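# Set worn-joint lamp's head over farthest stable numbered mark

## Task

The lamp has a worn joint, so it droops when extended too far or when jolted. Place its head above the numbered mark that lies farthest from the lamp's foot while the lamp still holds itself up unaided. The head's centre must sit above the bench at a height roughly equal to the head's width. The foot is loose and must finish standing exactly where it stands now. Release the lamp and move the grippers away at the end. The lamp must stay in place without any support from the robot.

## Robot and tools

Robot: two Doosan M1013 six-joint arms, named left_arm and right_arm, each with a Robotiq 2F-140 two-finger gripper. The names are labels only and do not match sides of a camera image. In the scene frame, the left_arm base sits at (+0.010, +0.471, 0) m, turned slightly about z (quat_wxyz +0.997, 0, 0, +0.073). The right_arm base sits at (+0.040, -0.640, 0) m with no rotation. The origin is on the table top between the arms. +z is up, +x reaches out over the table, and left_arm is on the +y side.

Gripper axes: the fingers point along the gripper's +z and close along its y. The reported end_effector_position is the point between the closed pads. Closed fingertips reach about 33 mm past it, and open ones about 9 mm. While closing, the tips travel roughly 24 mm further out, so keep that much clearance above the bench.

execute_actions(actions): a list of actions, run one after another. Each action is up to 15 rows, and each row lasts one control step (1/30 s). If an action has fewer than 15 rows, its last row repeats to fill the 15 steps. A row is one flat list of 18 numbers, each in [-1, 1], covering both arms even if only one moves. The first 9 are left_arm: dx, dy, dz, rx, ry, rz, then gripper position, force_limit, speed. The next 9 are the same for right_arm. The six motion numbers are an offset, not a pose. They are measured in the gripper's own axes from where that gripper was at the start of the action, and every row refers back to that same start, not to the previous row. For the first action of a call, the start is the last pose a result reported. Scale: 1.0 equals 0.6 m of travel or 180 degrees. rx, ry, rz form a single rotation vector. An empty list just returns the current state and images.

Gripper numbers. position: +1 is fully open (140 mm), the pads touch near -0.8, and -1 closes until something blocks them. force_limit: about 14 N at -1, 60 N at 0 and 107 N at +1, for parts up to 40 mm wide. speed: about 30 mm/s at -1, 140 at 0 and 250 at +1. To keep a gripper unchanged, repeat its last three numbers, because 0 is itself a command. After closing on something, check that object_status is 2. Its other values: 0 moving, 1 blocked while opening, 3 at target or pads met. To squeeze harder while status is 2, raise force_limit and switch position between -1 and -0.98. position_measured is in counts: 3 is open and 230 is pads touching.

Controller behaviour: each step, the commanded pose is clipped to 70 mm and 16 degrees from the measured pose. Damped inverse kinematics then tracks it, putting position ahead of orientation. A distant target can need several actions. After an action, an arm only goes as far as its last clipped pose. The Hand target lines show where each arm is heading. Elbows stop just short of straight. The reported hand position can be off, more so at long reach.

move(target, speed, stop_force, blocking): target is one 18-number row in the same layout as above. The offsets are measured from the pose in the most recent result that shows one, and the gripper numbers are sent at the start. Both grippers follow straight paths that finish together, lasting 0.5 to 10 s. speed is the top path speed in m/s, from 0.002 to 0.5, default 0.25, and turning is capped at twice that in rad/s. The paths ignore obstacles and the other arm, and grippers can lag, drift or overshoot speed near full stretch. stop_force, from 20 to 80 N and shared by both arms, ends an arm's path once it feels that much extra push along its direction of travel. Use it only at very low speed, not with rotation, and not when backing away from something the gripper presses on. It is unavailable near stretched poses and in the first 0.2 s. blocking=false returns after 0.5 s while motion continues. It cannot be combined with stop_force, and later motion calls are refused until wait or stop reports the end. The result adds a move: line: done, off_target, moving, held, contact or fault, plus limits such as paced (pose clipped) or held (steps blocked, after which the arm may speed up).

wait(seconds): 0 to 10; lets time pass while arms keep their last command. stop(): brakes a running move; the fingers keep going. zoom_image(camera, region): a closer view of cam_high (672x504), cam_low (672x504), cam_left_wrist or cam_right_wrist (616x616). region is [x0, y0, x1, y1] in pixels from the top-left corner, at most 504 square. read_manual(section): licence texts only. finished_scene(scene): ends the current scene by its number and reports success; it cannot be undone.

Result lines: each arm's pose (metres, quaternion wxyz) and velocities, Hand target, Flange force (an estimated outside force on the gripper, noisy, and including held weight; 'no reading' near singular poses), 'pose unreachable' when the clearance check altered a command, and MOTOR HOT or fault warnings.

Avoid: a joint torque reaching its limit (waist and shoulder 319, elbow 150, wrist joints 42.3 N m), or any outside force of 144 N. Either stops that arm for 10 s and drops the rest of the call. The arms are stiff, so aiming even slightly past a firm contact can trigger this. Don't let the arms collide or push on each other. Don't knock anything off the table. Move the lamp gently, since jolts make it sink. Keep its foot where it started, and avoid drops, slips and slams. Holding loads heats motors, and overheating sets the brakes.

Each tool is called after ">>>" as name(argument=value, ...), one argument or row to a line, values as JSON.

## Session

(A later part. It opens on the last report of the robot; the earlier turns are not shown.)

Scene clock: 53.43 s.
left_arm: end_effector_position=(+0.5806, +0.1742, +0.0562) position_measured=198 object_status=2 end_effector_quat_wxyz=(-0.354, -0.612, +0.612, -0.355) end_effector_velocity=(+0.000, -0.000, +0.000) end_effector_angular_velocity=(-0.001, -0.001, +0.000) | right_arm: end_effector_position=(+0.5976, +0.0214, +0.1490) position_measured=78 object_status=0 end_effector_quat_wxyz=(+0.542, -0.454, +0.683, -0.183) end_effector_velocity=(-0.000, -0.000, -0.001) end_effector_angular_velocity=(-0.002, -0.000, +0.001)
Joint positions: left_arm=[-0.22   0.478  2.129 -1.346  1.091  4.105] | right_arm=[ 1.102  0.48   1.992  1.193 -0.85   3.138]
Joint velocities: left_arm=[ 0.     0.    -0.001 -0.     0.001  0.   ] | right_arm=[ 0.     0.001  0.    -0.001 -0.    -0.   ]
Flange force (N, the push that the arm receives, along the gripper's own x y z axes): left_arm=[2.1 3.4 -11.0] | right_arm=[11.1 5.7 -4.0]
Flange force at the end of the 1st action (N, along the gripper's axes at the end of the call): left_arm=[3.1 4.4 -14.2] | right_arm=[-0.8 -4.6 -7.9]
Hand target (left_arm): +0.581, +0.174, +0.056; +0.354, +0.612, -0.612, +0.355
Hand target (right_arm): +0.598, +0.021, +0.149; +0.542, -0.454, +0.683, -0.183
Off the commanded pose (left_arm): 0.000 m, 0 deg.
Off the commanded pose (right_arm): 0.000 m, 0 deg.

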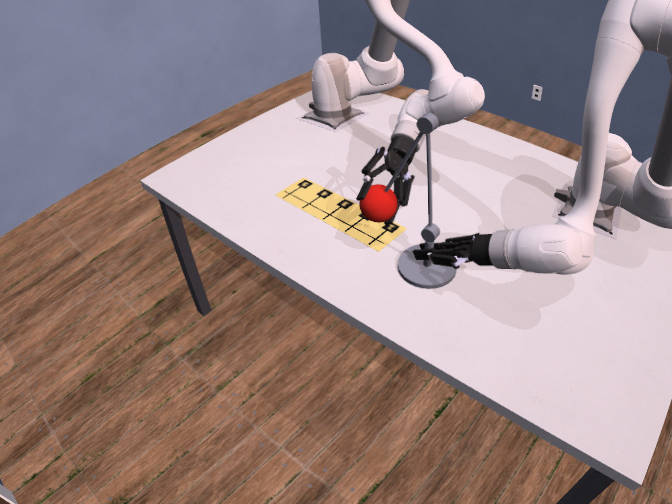

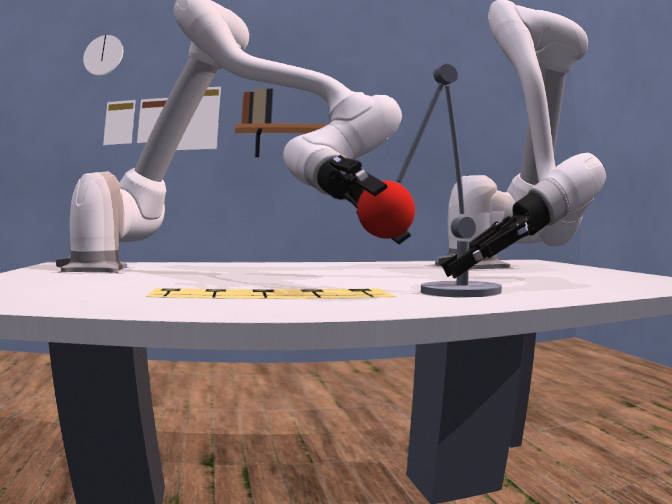

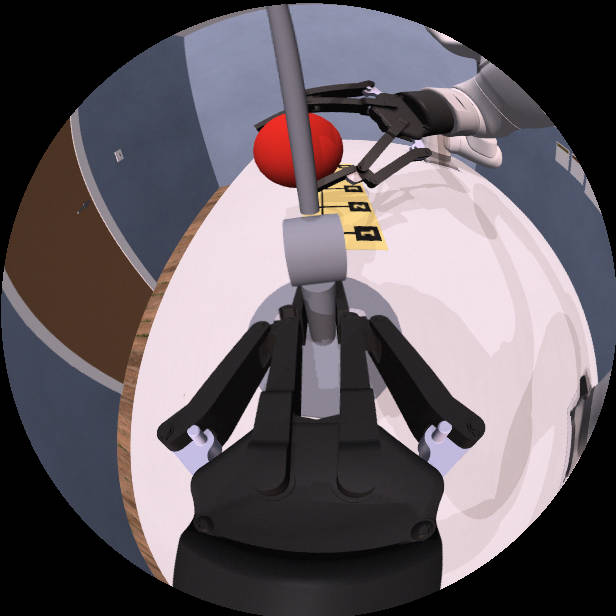

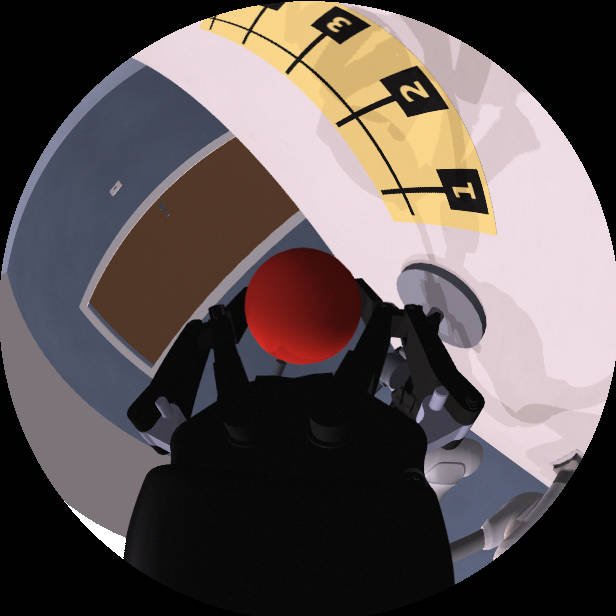

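>>> wait(
  seconds=0.3,
)

>>> zoom_image(
  camera="cam_low",
  region=[310, 140, 510, 310],
)

>>> zoom_image(
  camera="cam_right_wrist",
  region=[190, 200, 430, 400],
)

>>> zoom_image(
  camera="cam_high",
  region=[330, 130, 470, 300],
)

Scene clock: 54.03 s.
left_arm: end_effector_position=(+0.5806, +0.1742, +0.0562) position_measured=198 object_status=2 end_effector_quat_wxyz=(-0.354, -0.612, +0.612, -0.355) end_effector_velocity=(+0.000, -0.001, +0.001) end_effector_angular_velocity=(+0.000, -0.001, -0.001) | right_arm: end_effector_position=(+0.5976, +0.0214, +0.1490) position_measured=79 object_status=2 end_effector_quat_wxyz=(+0.542, -0.454, +0.683, -0.183) end_effector_velocity=(-0.000, -0.001, -0.001) end_effector_angular_velocity=(-0.001, +0.001, -0.000)
Joint positions: left_arm=[-0.22   0.478  2.129 -1.346  1.091  4.105] | right_arm=[ 1.102  0.48   1.992  1.193 -0.851  3.138]
Joint velocities: left_arm=[-0.001 -0.001 -0.    -0.    -0.    -0.   ] | right_arm=[ 0.     0.     0.002  0.    -0.     0.001]
Flange force (N, the push that the arm receives, along the gripper's own x y z axes): left_arm=[4.4 4.0 -5.9] | right_arm=[11.0 4.4 -6.5]
Hand target (left_arm): +0.581, +0.174, +0.056; +0.354, +0.612, -0.612, +0.355
Hand target (right_arm): +0.598, +0.021, +0.149; +0.542, -0.454, +0.683, -0.183
Off the commanded pose (left_arm): 0.000 m, 0 deg.
Off the commanded pose (right_arm): 0.000 m, 0 deg.
wait: 0.30 s; at rest from the start

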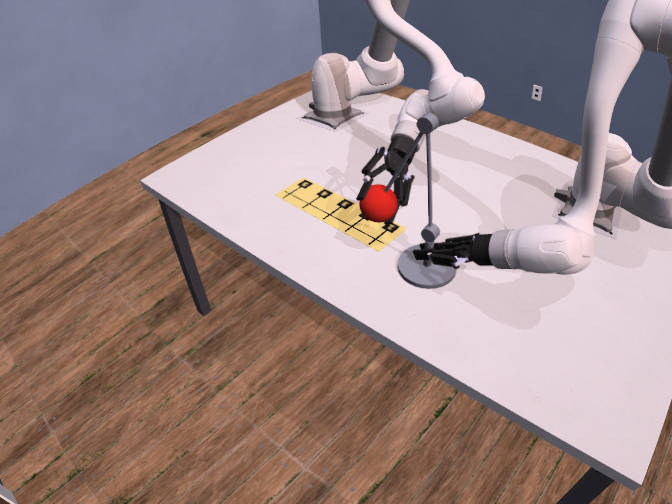

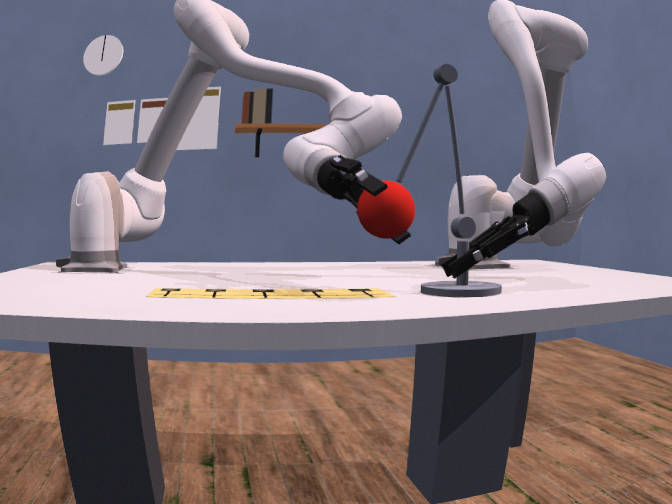

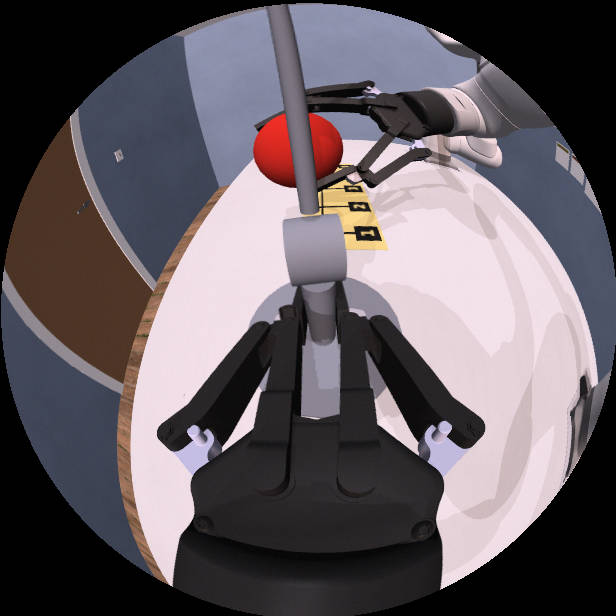

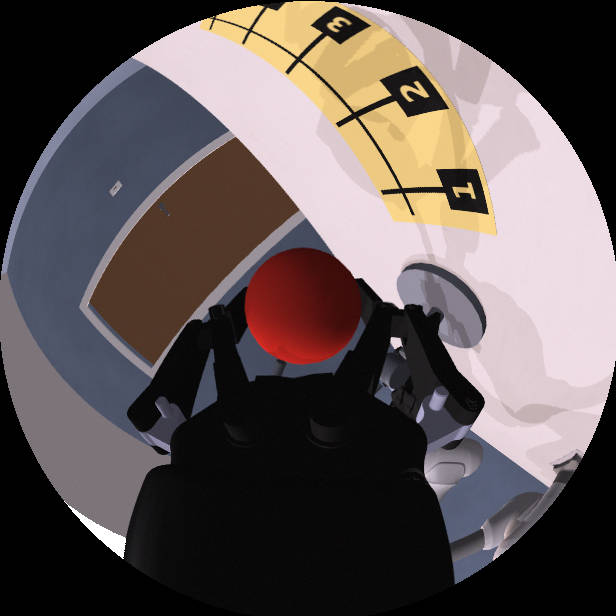

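Region (310, 140, 510, 310) of cam_low's 672x504 image, scaled by 2.520, with more detail than that image has; it fills the top 428 rows of this view, and the rest is white.

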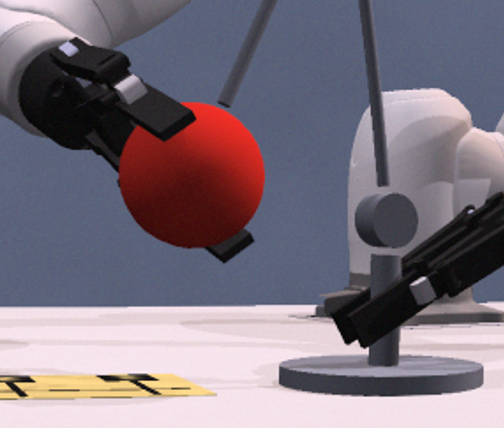

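Region (190, 200, 430, 400) of cam_right_wrist's 616x616 image, scaled by 2.100, with more detail than that image has.

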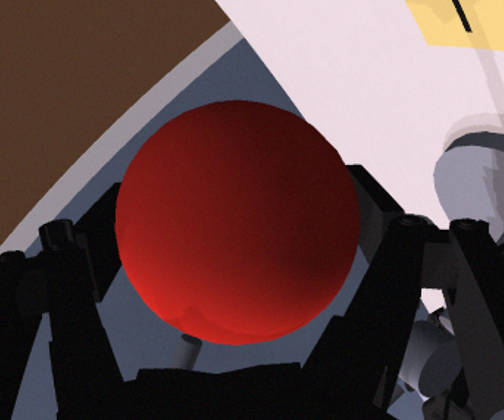

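Region (330, 130, 470, 300) of cam_high's 672x504 image, scaled by 2.965, with more detail than that image has; it fills the left 415 columns of this view, and the rest is white.

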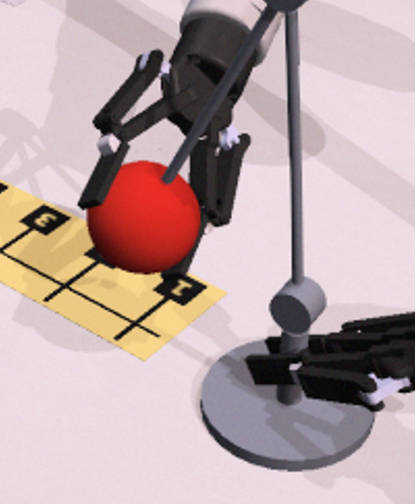

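>>> move(
  target=[0,0,0,0,0,0,-1,0.2,-0.8, 0.1663, -0.0590, -0.0334, 0, 0.0016, -0.0035, -1, -0.2, -0.9],
  speed=0.07,
)

>>> zoom_image(
  camera="cam_low",
  region=[240, 50, 520, 310],
)

>>> zoom_image(
  camera="cam_high",
  region=[270, 100, 470, 300],
)

Scene clock: 58.73 s.
left_arm: end_effector_position=(+0.5805, +0.1742, +0.0563) position_measured=198 object_status=2 end_effector_quat_wxyz=(-0.354, -0.612, +0.612, -0.355) end_effector_velocity=(+0.000, +0.000, +0.000) end_effector_angular_velocity=(-0.000, -0.001, +0.000) | right_arm: end_effector_position=(+0.5943, -0.0836, +0.1250) position_measured=79 object_status=2 end_effector_quat_wxyz=(+0.539, -0.458, +0.682, -0.187) end_effector_velocity=(-0.000, -0.001, -0.001) end_effector_angular_velocity=(-0.000, +0.001, -0.000)
Joint positions: left_arm=[-0.22   0.478  2.129 -1.346  1.091  4.105] | right_arm=[ 1.02   0.415  2.185  1.016 -0.866  3.301]
Joint velocities: left_arm=[ 0.001 -0.    -0.     0.     0.     0.001] | right_arm=[-0.     0.     0.001 -0.    -0.     0.001]
Flange force (N, the push that the arm receives, along the gripper's own x y z axes): left_arm=[21.0 19.2 -11.1] | right_arm=[-9.0 -13.0 17.8]
Hand target (left_arm): +0.581, +0.174, +0.056; +0.354, +0.612, -0.612, +0.355
Hand target (right_arm): +0.594, -0.084, +0.125; +0.539, -0.457, +0.682, -0.187
Off the commanded pose (left_arm): 0.000 m, 0 deg.
Off the commanded pose (right_arm): 0.000 m, 0 deg.
move: done

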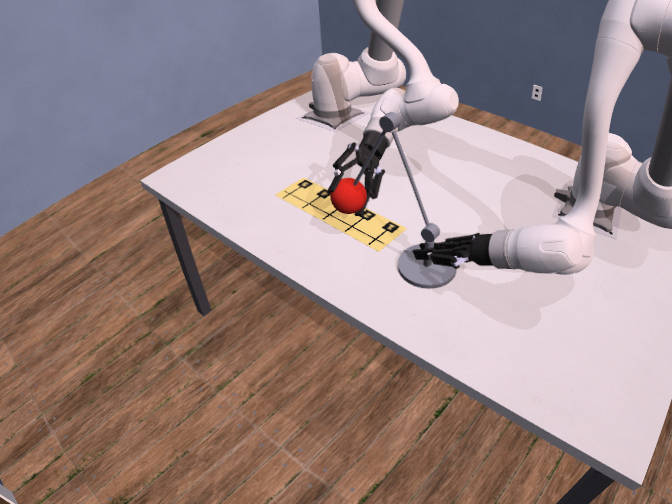

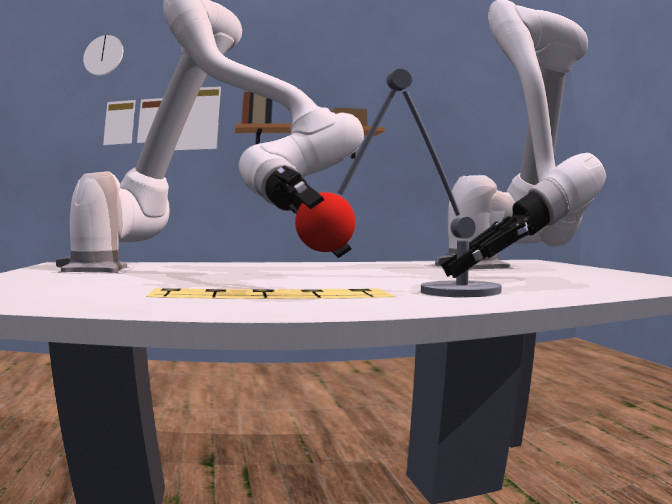

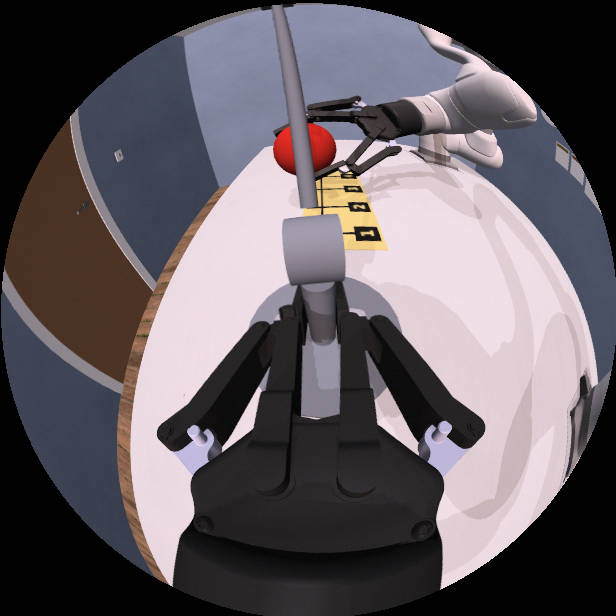

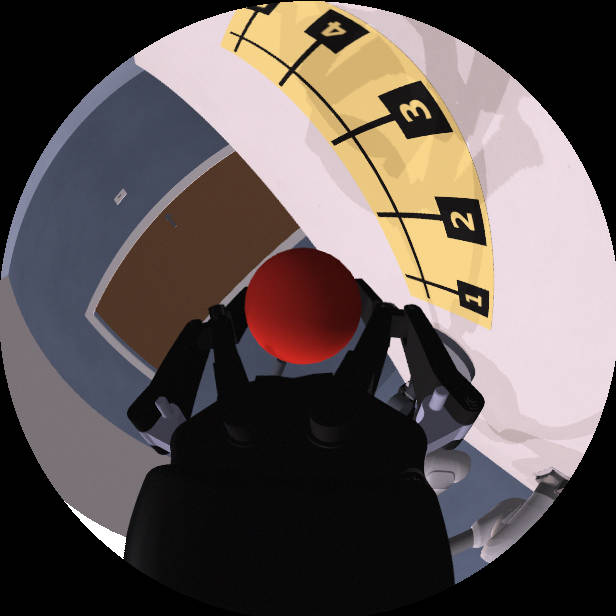

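Region (240, 50, 520, 310) of cam_low's 672x504 image, scaled by 1.800, with more detail than that image has; it fills the top 468 rows of this view, and the rest is white.

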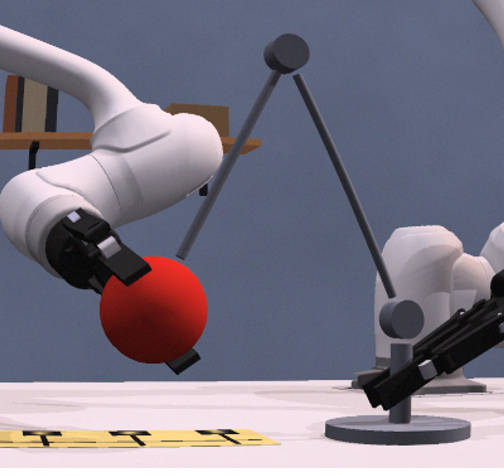

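Region (270, 100, 470, 300) of cam_high's 672x504 image, scaled by 2.520, with more detail than that image has.

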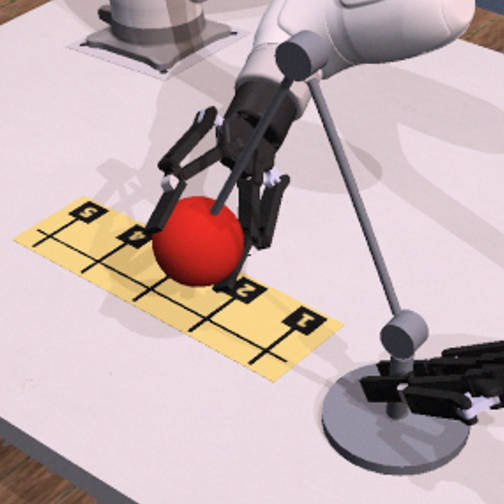

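>>> move(
  target=[0,0,0,0,0,0,-1,0.2,-0.8, 0, -0.0021, 0.0045, 0, 0, 0, -1, -0.2, -0.9],
  speed=0.01,
)

>>> zoom_image(
  camera="cam_left_wrist",
  region=[240, 90, 420, 350],
)

Scene clock: 60.33 s.
left_arm: end_effector_position=(+0.5805, +0.1742, +0.0563) position_measured=198 object_status=2 end_effector_quat_wxyz=(-0.354, -0.612, +0.612, -0.355) end_effector_velocity=(-0.000, -0.000, +0.000) end_effector_angular_velocity=(-0.000, +0.000, -0.000) | right_arm: end_effector_position=(+0.5973, -0.0836, +0.1250) position_measured=79 object_status=2 end_effector_quat_wxyz=(+0.539, -0.458, +0.682, -0.187) end_effector_velocity=(+0.000, +0.000, +0.000) end_effector_angular_velocity=(+0.001, +0.000, -0.001)
Joint positions: left_arm=[-0.22   0.478  2.129 -1.346  1.091  4.105] | right_arm=[ 1.015  0.417  2.182  1.012 -0.863  3.301]
Joint velocities: left_arm=[-0.001 -0.     0.    -0.    -0.    -0.   ] | right_arm=[-0.     0.    -0.001  0.     0.     0.001]
Flange force (N, the push that the arm receives, along the gripper's own x y z axes): left_arm=[20.3 19.4 -9.0] | right_arm=[-6.1 -7.3 6.6]
Hand target (left_arm): +0.581, +0.174, +0.056; +0.354, +0.612, -0.612, +0.355
Hand target (right_arm): +0.597, -0.084, +0.125; +0.539, -0.458, +0.682, -0.187
Off the commanded pose (left_arm): 0.000 m, 0 deg.
Off the commanded pose (right_arm): 0.000 m, 0 deg.
move: done

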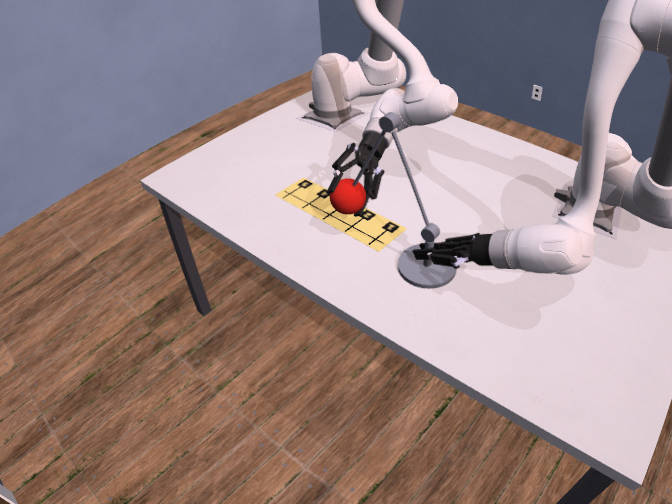

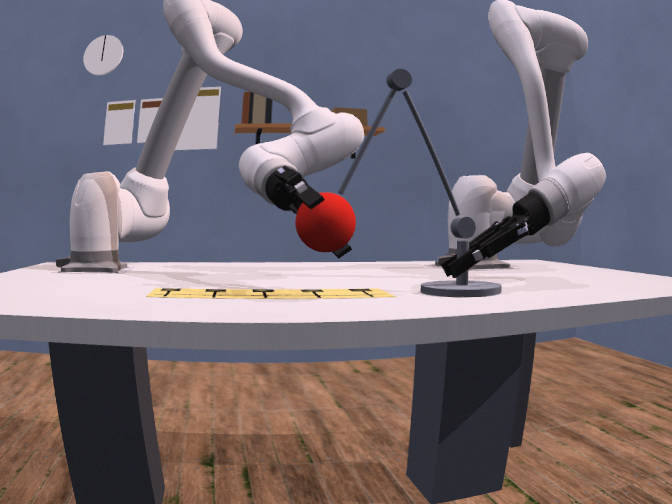

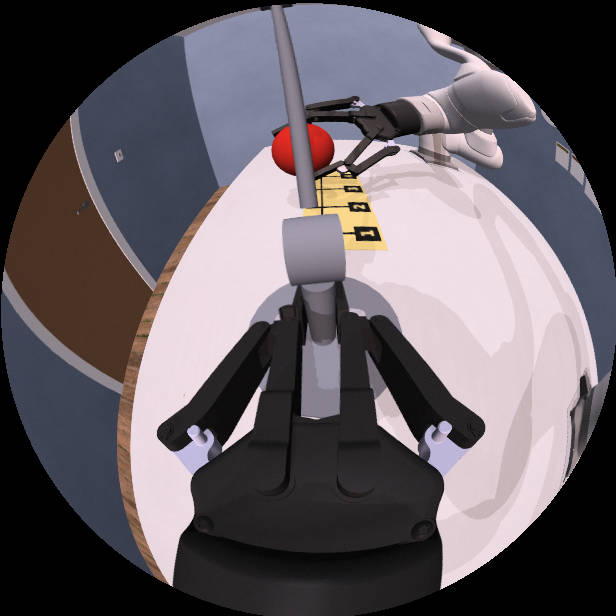

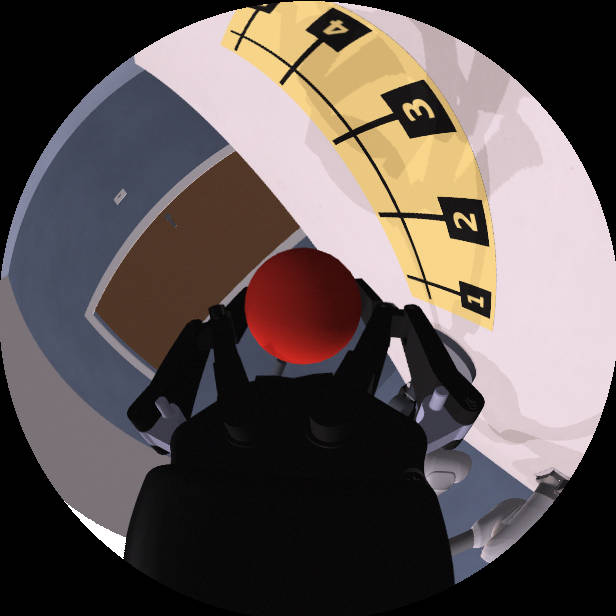

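Region (240, 90, 420, 350) of cam_left_wrist's 616x616 image, scaled by 1.938, with more detail than that image has; it fills the left 349 columns of this view, and the rest is white.

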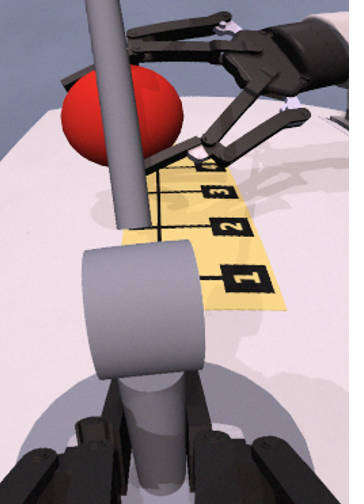

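>>> zoom_image(
  camera="cam_left_wrist",
  region=[250, 220, 400, 400],
)

>>> zoom_image(
  camera="cam_high",
  region=[390, 215, 470, 295],
)

>>> zoom_image(
  camera="cam_high",
  region=[300, 160, 400, 260],
)

>>> zoom_image(
  camera="cam_low",
  region=[270, 170, 410, 310],
)

Region (250, 220, 400, 400) of cam_left_wrist's 616x616 image, scaled by 2.800, with more detail than that image has.

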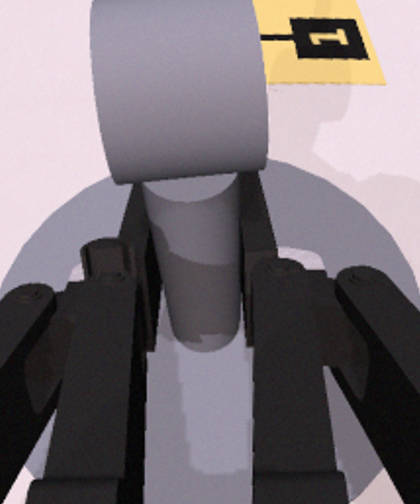

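Region (390, 215, 470, 295) of cam_high's 672x504 image, scaled by 6.300, with more detail than that image has.

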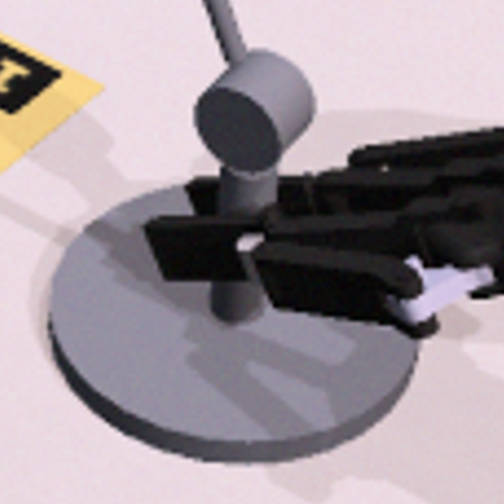

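Region (300, 160, 400, 260) of cam_high's 672x504 image, scaled by 5.040, with more detail than that image has.

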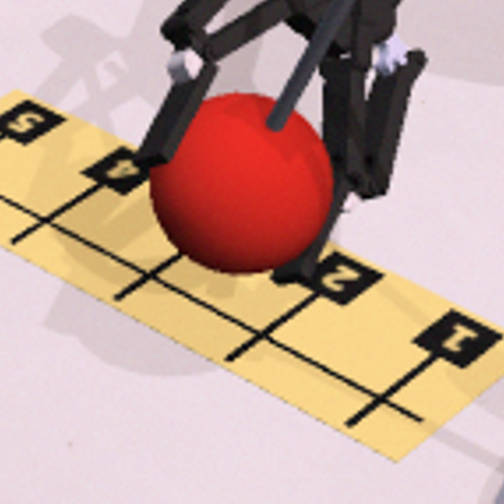

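Region (270, 170, 410, 310) of cam_low's 672x504 image, scaled by 3.600, with more detail than that image has.

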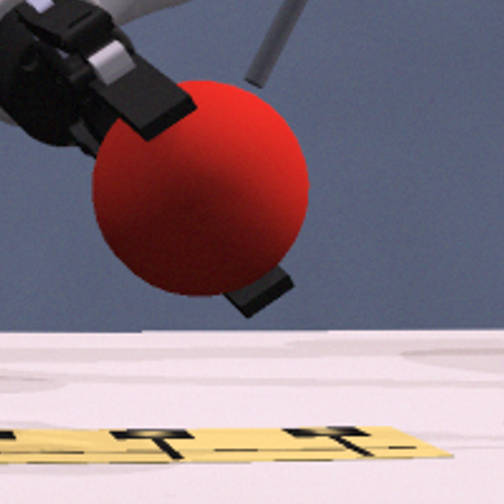

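>>> move(
  target=[0,0,0,0,0,0,-0.98,-0.65,-0.8, 0.0002, 0.0101, -0.022, 0.0093, 0.0124, 0.0058, -1, -0.2, -0.9],
  speed=0.015,
  stop_force=30,
)

>>> zoom_image(
  camera="cam_left_wrist",
  region=[240, 90, 420, 350],
)

>>> zoom_image(
  camera="cam_high",
  region=[390, 215, 470, 295],
)

Scene clock: 67.87 s.
left_arm: end_effector_position=(+0.5805, +0.1742, +0.0563) position_measured=198 object_status=2 end_effector_quat_wxyz=(-0.354, -0.612, +0.612, -0.355) end_effector_velocity=(+0.000, +0.000, +0.000) end_effector_angular_velocity=(-0.001, -0.000, +0.001) | right_arm: end_effector_position=(+0.5828, -0.0838, +0.1250) position_measured=79 object_status=2 end_effector_quat_wxyz=(+0.534, -0.440, +0.693, -0.201) end_effector_velocity=(-0.000, +0.000, -0.000) end_effector_angular_velocity=(+0.000, +0.000, +0.000)
Joint positions: left_arm=[-0.22   0.478  2.129 -1.346  1.091  4.105] | right_arm=[ 1.059  0.423  2.171  1.117 -0.904  3.265]
Joint velocities: left_arm=[ 0.001 -0.    -0.    -0.001  0.001  0.   ] | right_arm=[ 0.     0.    -0.    -0.001 -0.     0.001]
Flange force (N, the push that the arm receives, along the gripper's own x y z axes): left_arm=[13.6 19.6 -18.6] | right_arm=[-0.8 -15.6 12.1]
Hand target (left_arm): +0.581, +0.174, +0.056; +0.354, +0.612, -0.612, +0.355
Hand target (right_arm): +0.583, -0.084, +0.125; +0.534, -0.440, +0.693, -0.201
Off the commanded pose (left_arm): 0.000 m, 0 deg.
Off the commanded pose (right_arm): 0.000 m, 0 deg.
move: done

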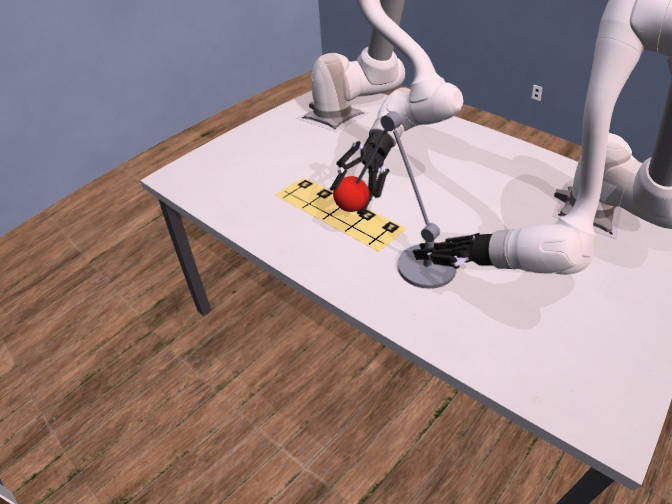

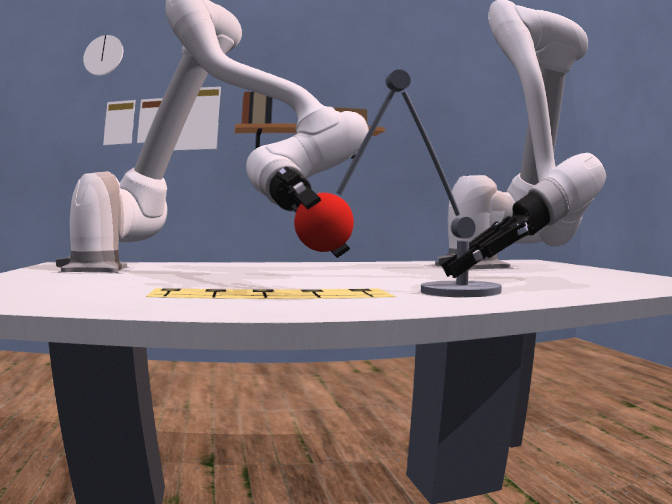

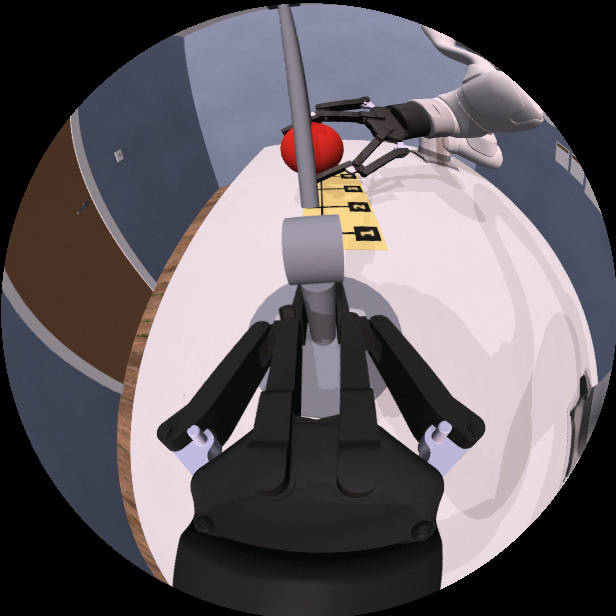

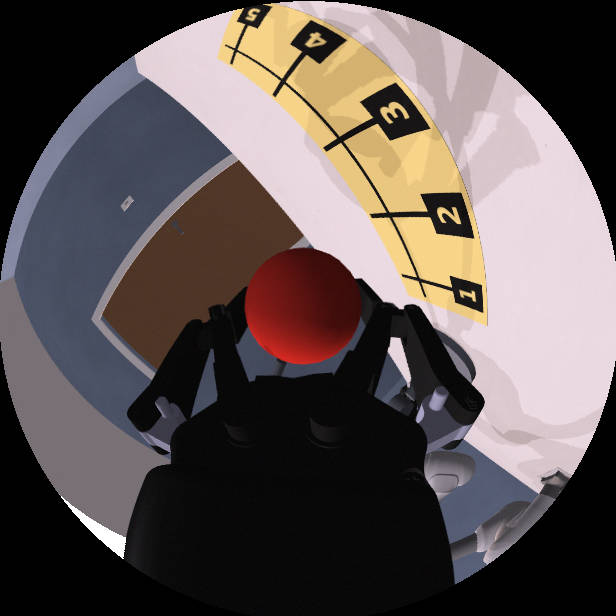

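Region (240, 90, 420, 350) of cam_left_wrist's 616x616 image, scaled by 1.938, with more detail than that image has; it fills the left 349 columns of this view, and the rest is white.

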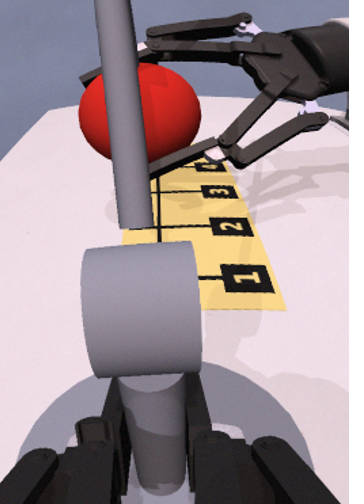

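Region (390, 215, 470, 295) of cam_high's 672x504 image, scaled by 6.300, with more detail than that image has.

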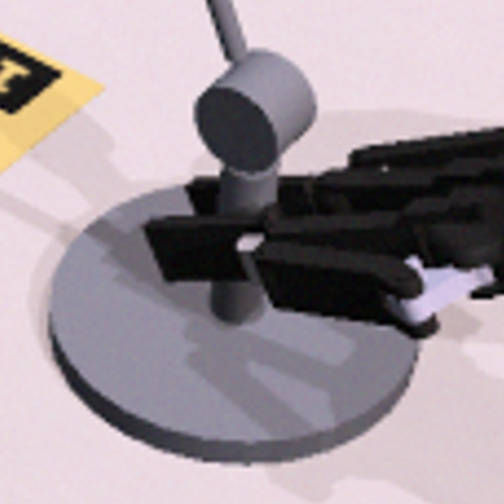

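>>> execute_actions(
  actions=[],
)

Scene clock: 68.87 s.
left_arm: end_effector_position=(+0.5805, +0.1742, +0.0563) position_measured=198 object_status=2 end_effector_quat_wxyz=(-0.354, -0.612, +0.612, -0.355) end_effector_velocity=(+0.001, -0.000, +0.001) end_effector_angular_velocity=(-0.001, -0.000, +0.001) | right_arm: end_effector_position=(+0.5828, -0.0838, +0.1250) position_measured=79 object_status=2 end_effector_quat_wxyz=(+0.534, -0.440, +0.693, -0.201) end_effector_velocity=(-0.000, -0.000, -0.001) end_effector_angular_velocity=(-0.000, +0.001, -0.000)
Joint positions: left_arm=[-0.22   0.478  2.129 -1.346  1.091  4.105] | right_arm=[ 1.059  0.423  2.171  1.117 -0.904  3.265]
Joint velocities: left_arm=[-0.    -0.001 -0.001 -0.     0.001 -0.002] | right_arm=[0.    0.    0.001 0.    0.    0.001]
Flange force (N, the push that the arm receives, along the gripper's own x y z axes): left_arm=[19.1 23.4 -18.4] | right_arm=[-1.6 -12.3 9.0]
Hand target (left_arm): +0.581, +0.174, +0.056; +0.354, +0.612, -0.612, +0.355
Hand target (right_arm): +0.583, -0.084, +0.125; +0.534, -0.440, +0.693, -0.201
Off the commanded pose (left_arm): 0.000 m, 0 deg.
Off the commanded pose (right_arm): 0.000 m, 0 deg.

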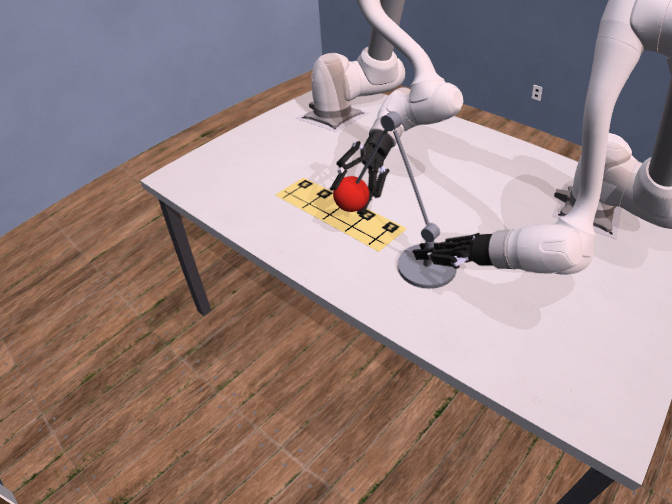

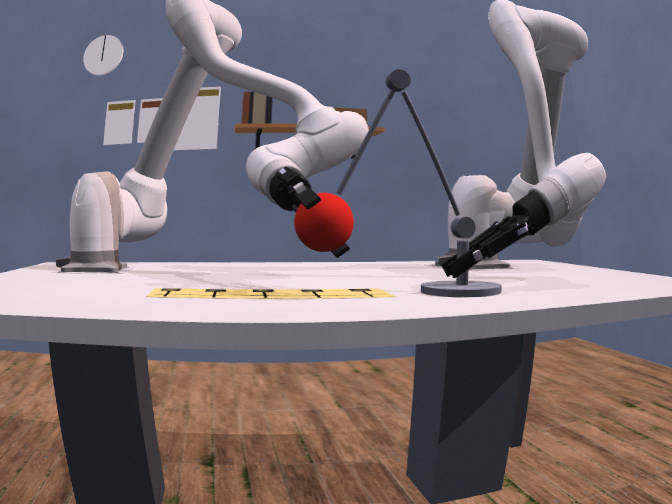

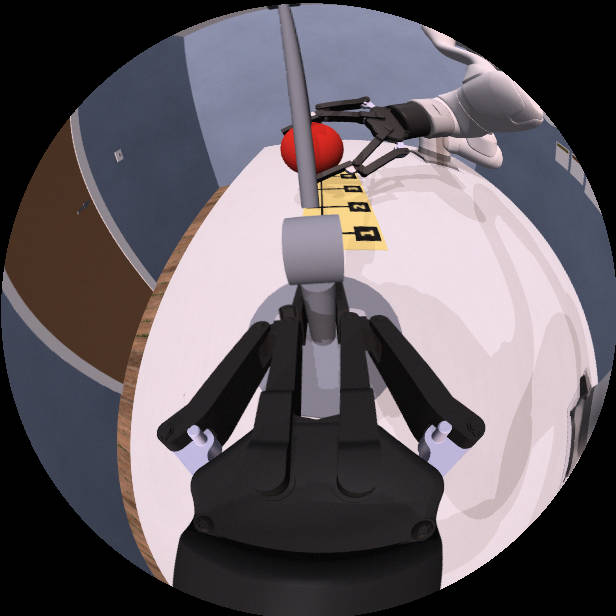

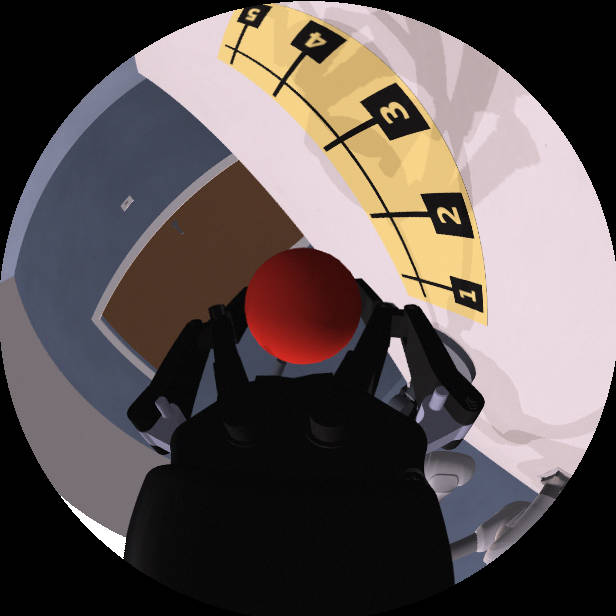

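>>> move(
  target=[0,0,0,0,0,0,-0.98,-0.65,-0.8, 0.001,0.0096,-0.0222,0.0081,0.0107,0.0050,-1,-0.2,-0.9],
  speed=0.015,
  stop_force=25,
)

Scene clock: 71.87 s.
left_arm: end_effector_position=(+0.5805, +0.1742, +0.0563) position_measured=198 object_status=2 end_effector_quat_wxyz=(-0.354, -0.612, +0.612, -0.355) end_effector_velocity=(+0.000, +0.001, -0.000) end_effector_angular_velocity=(-0.000, +0.002, +0.001) | right_arm: end_effector_position=(+0.5683, -0.0837, +0.1249) position_measured=80 object_status=2 end_effector_quat_wxyz=(+0.530, -0.424, +0.703, -0.213) end_effector_velocity=(-0.000, -0.000, -0.001) end_effector_angular_velocity=(-0.000, +0.001, -0.000)
Joint positions: left_arm=[-0.22   0.478  2.129 -1.346  1.091  4.105] | right_arm=[ 1.098  0.428  2.161  1.205 -0.943  3.237]
Joint velocities: left_arm=[ 0.001  0.001  0.     0.     0.    -0.001] | right_arm=[-0.     0.001  0.001  0.    -0.     0.001]
Flange force (N, the push that the arm receives, along the gripper's own x y z axes): left_arm=[21.7 19.6 -17.6] | right_arm=[-5.2 -14.9 19.1]
Hand target (left_arm): +0.581, +0.174, +0.056; +0.354, +0.612, -0.612, +0.355
Hand target (right_arm): +0.568, -0.084, +0.125; +0.530, -0.424, +0.703, -0.213
Off the commanded pose (left_arm): 0.000 m, 0 deg.
Off the commanded pose (right_arm): 0.000 m, 0 deg.
move: done

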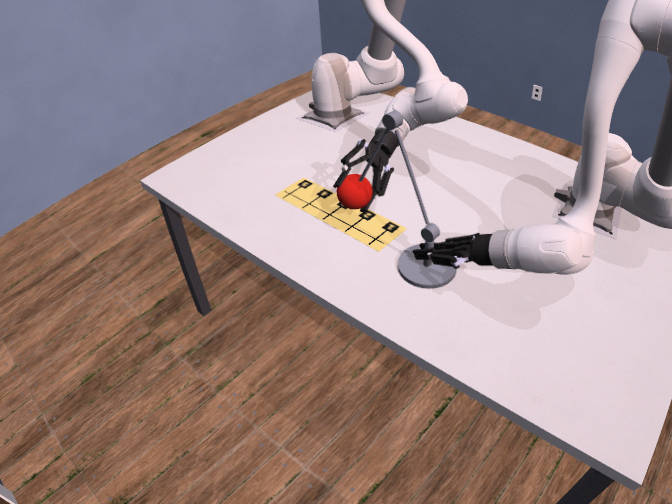

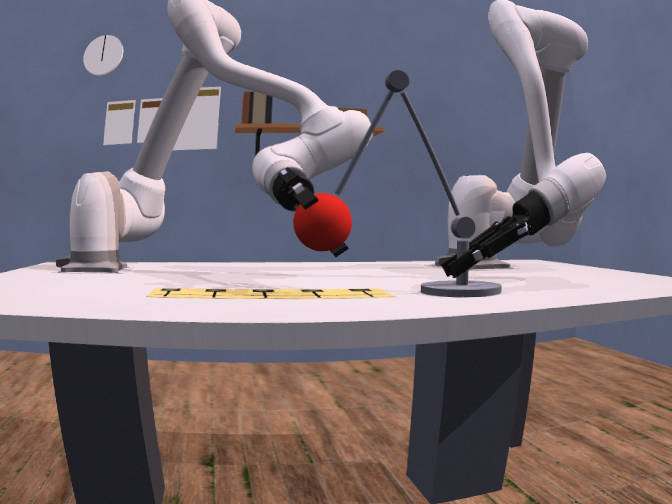

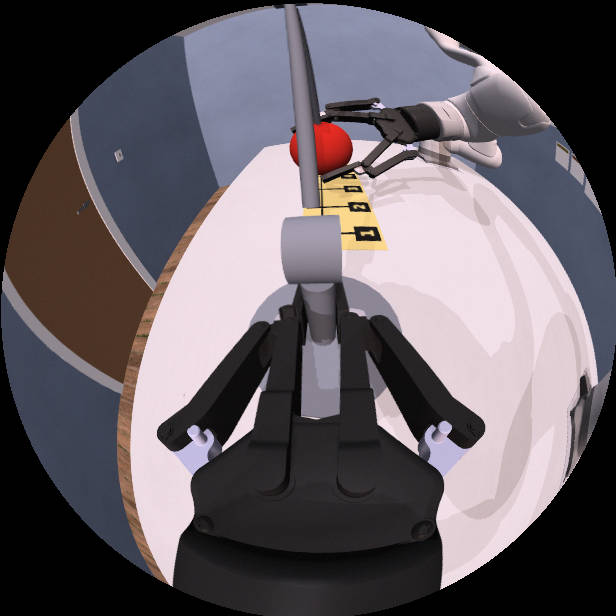

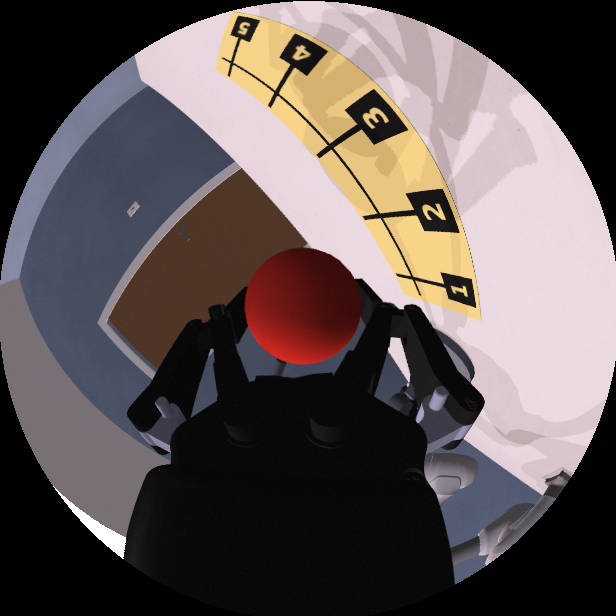

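>>> zoom_image(
  camera="cam_high",
  region=[390, 215, 470, 295],
)

>>> zoom_image(
  camera="cam_high",
  region=[270, 100, 430, 260],
)

Region (390, 215, 470, 295) of cam_high's 672x504 image, scaled by 6.300, with more detail than that image has.

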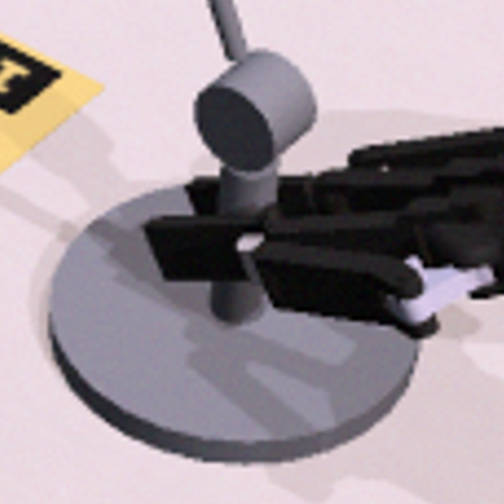

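Region (270, 100, 430, 260) of cam_high's 672x504 image, scaled by 3.150, with more detail than that image has.

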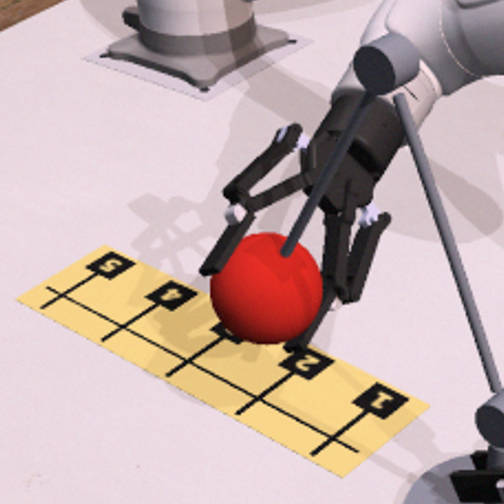

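>>> zoom_image(
  camera="cam_left_wrist",
  region=[240, 60, 420, 300],
)

Region (240, 60, 420, 300) of cam_left_wrist's 616x616 image, scaled by 2.100, with more detail than that image has; it fills the left 378 columns of this view, and the rest is white.

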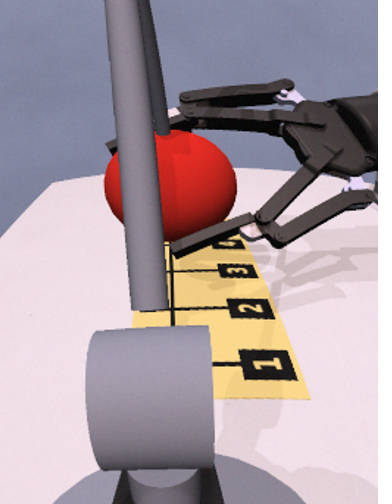

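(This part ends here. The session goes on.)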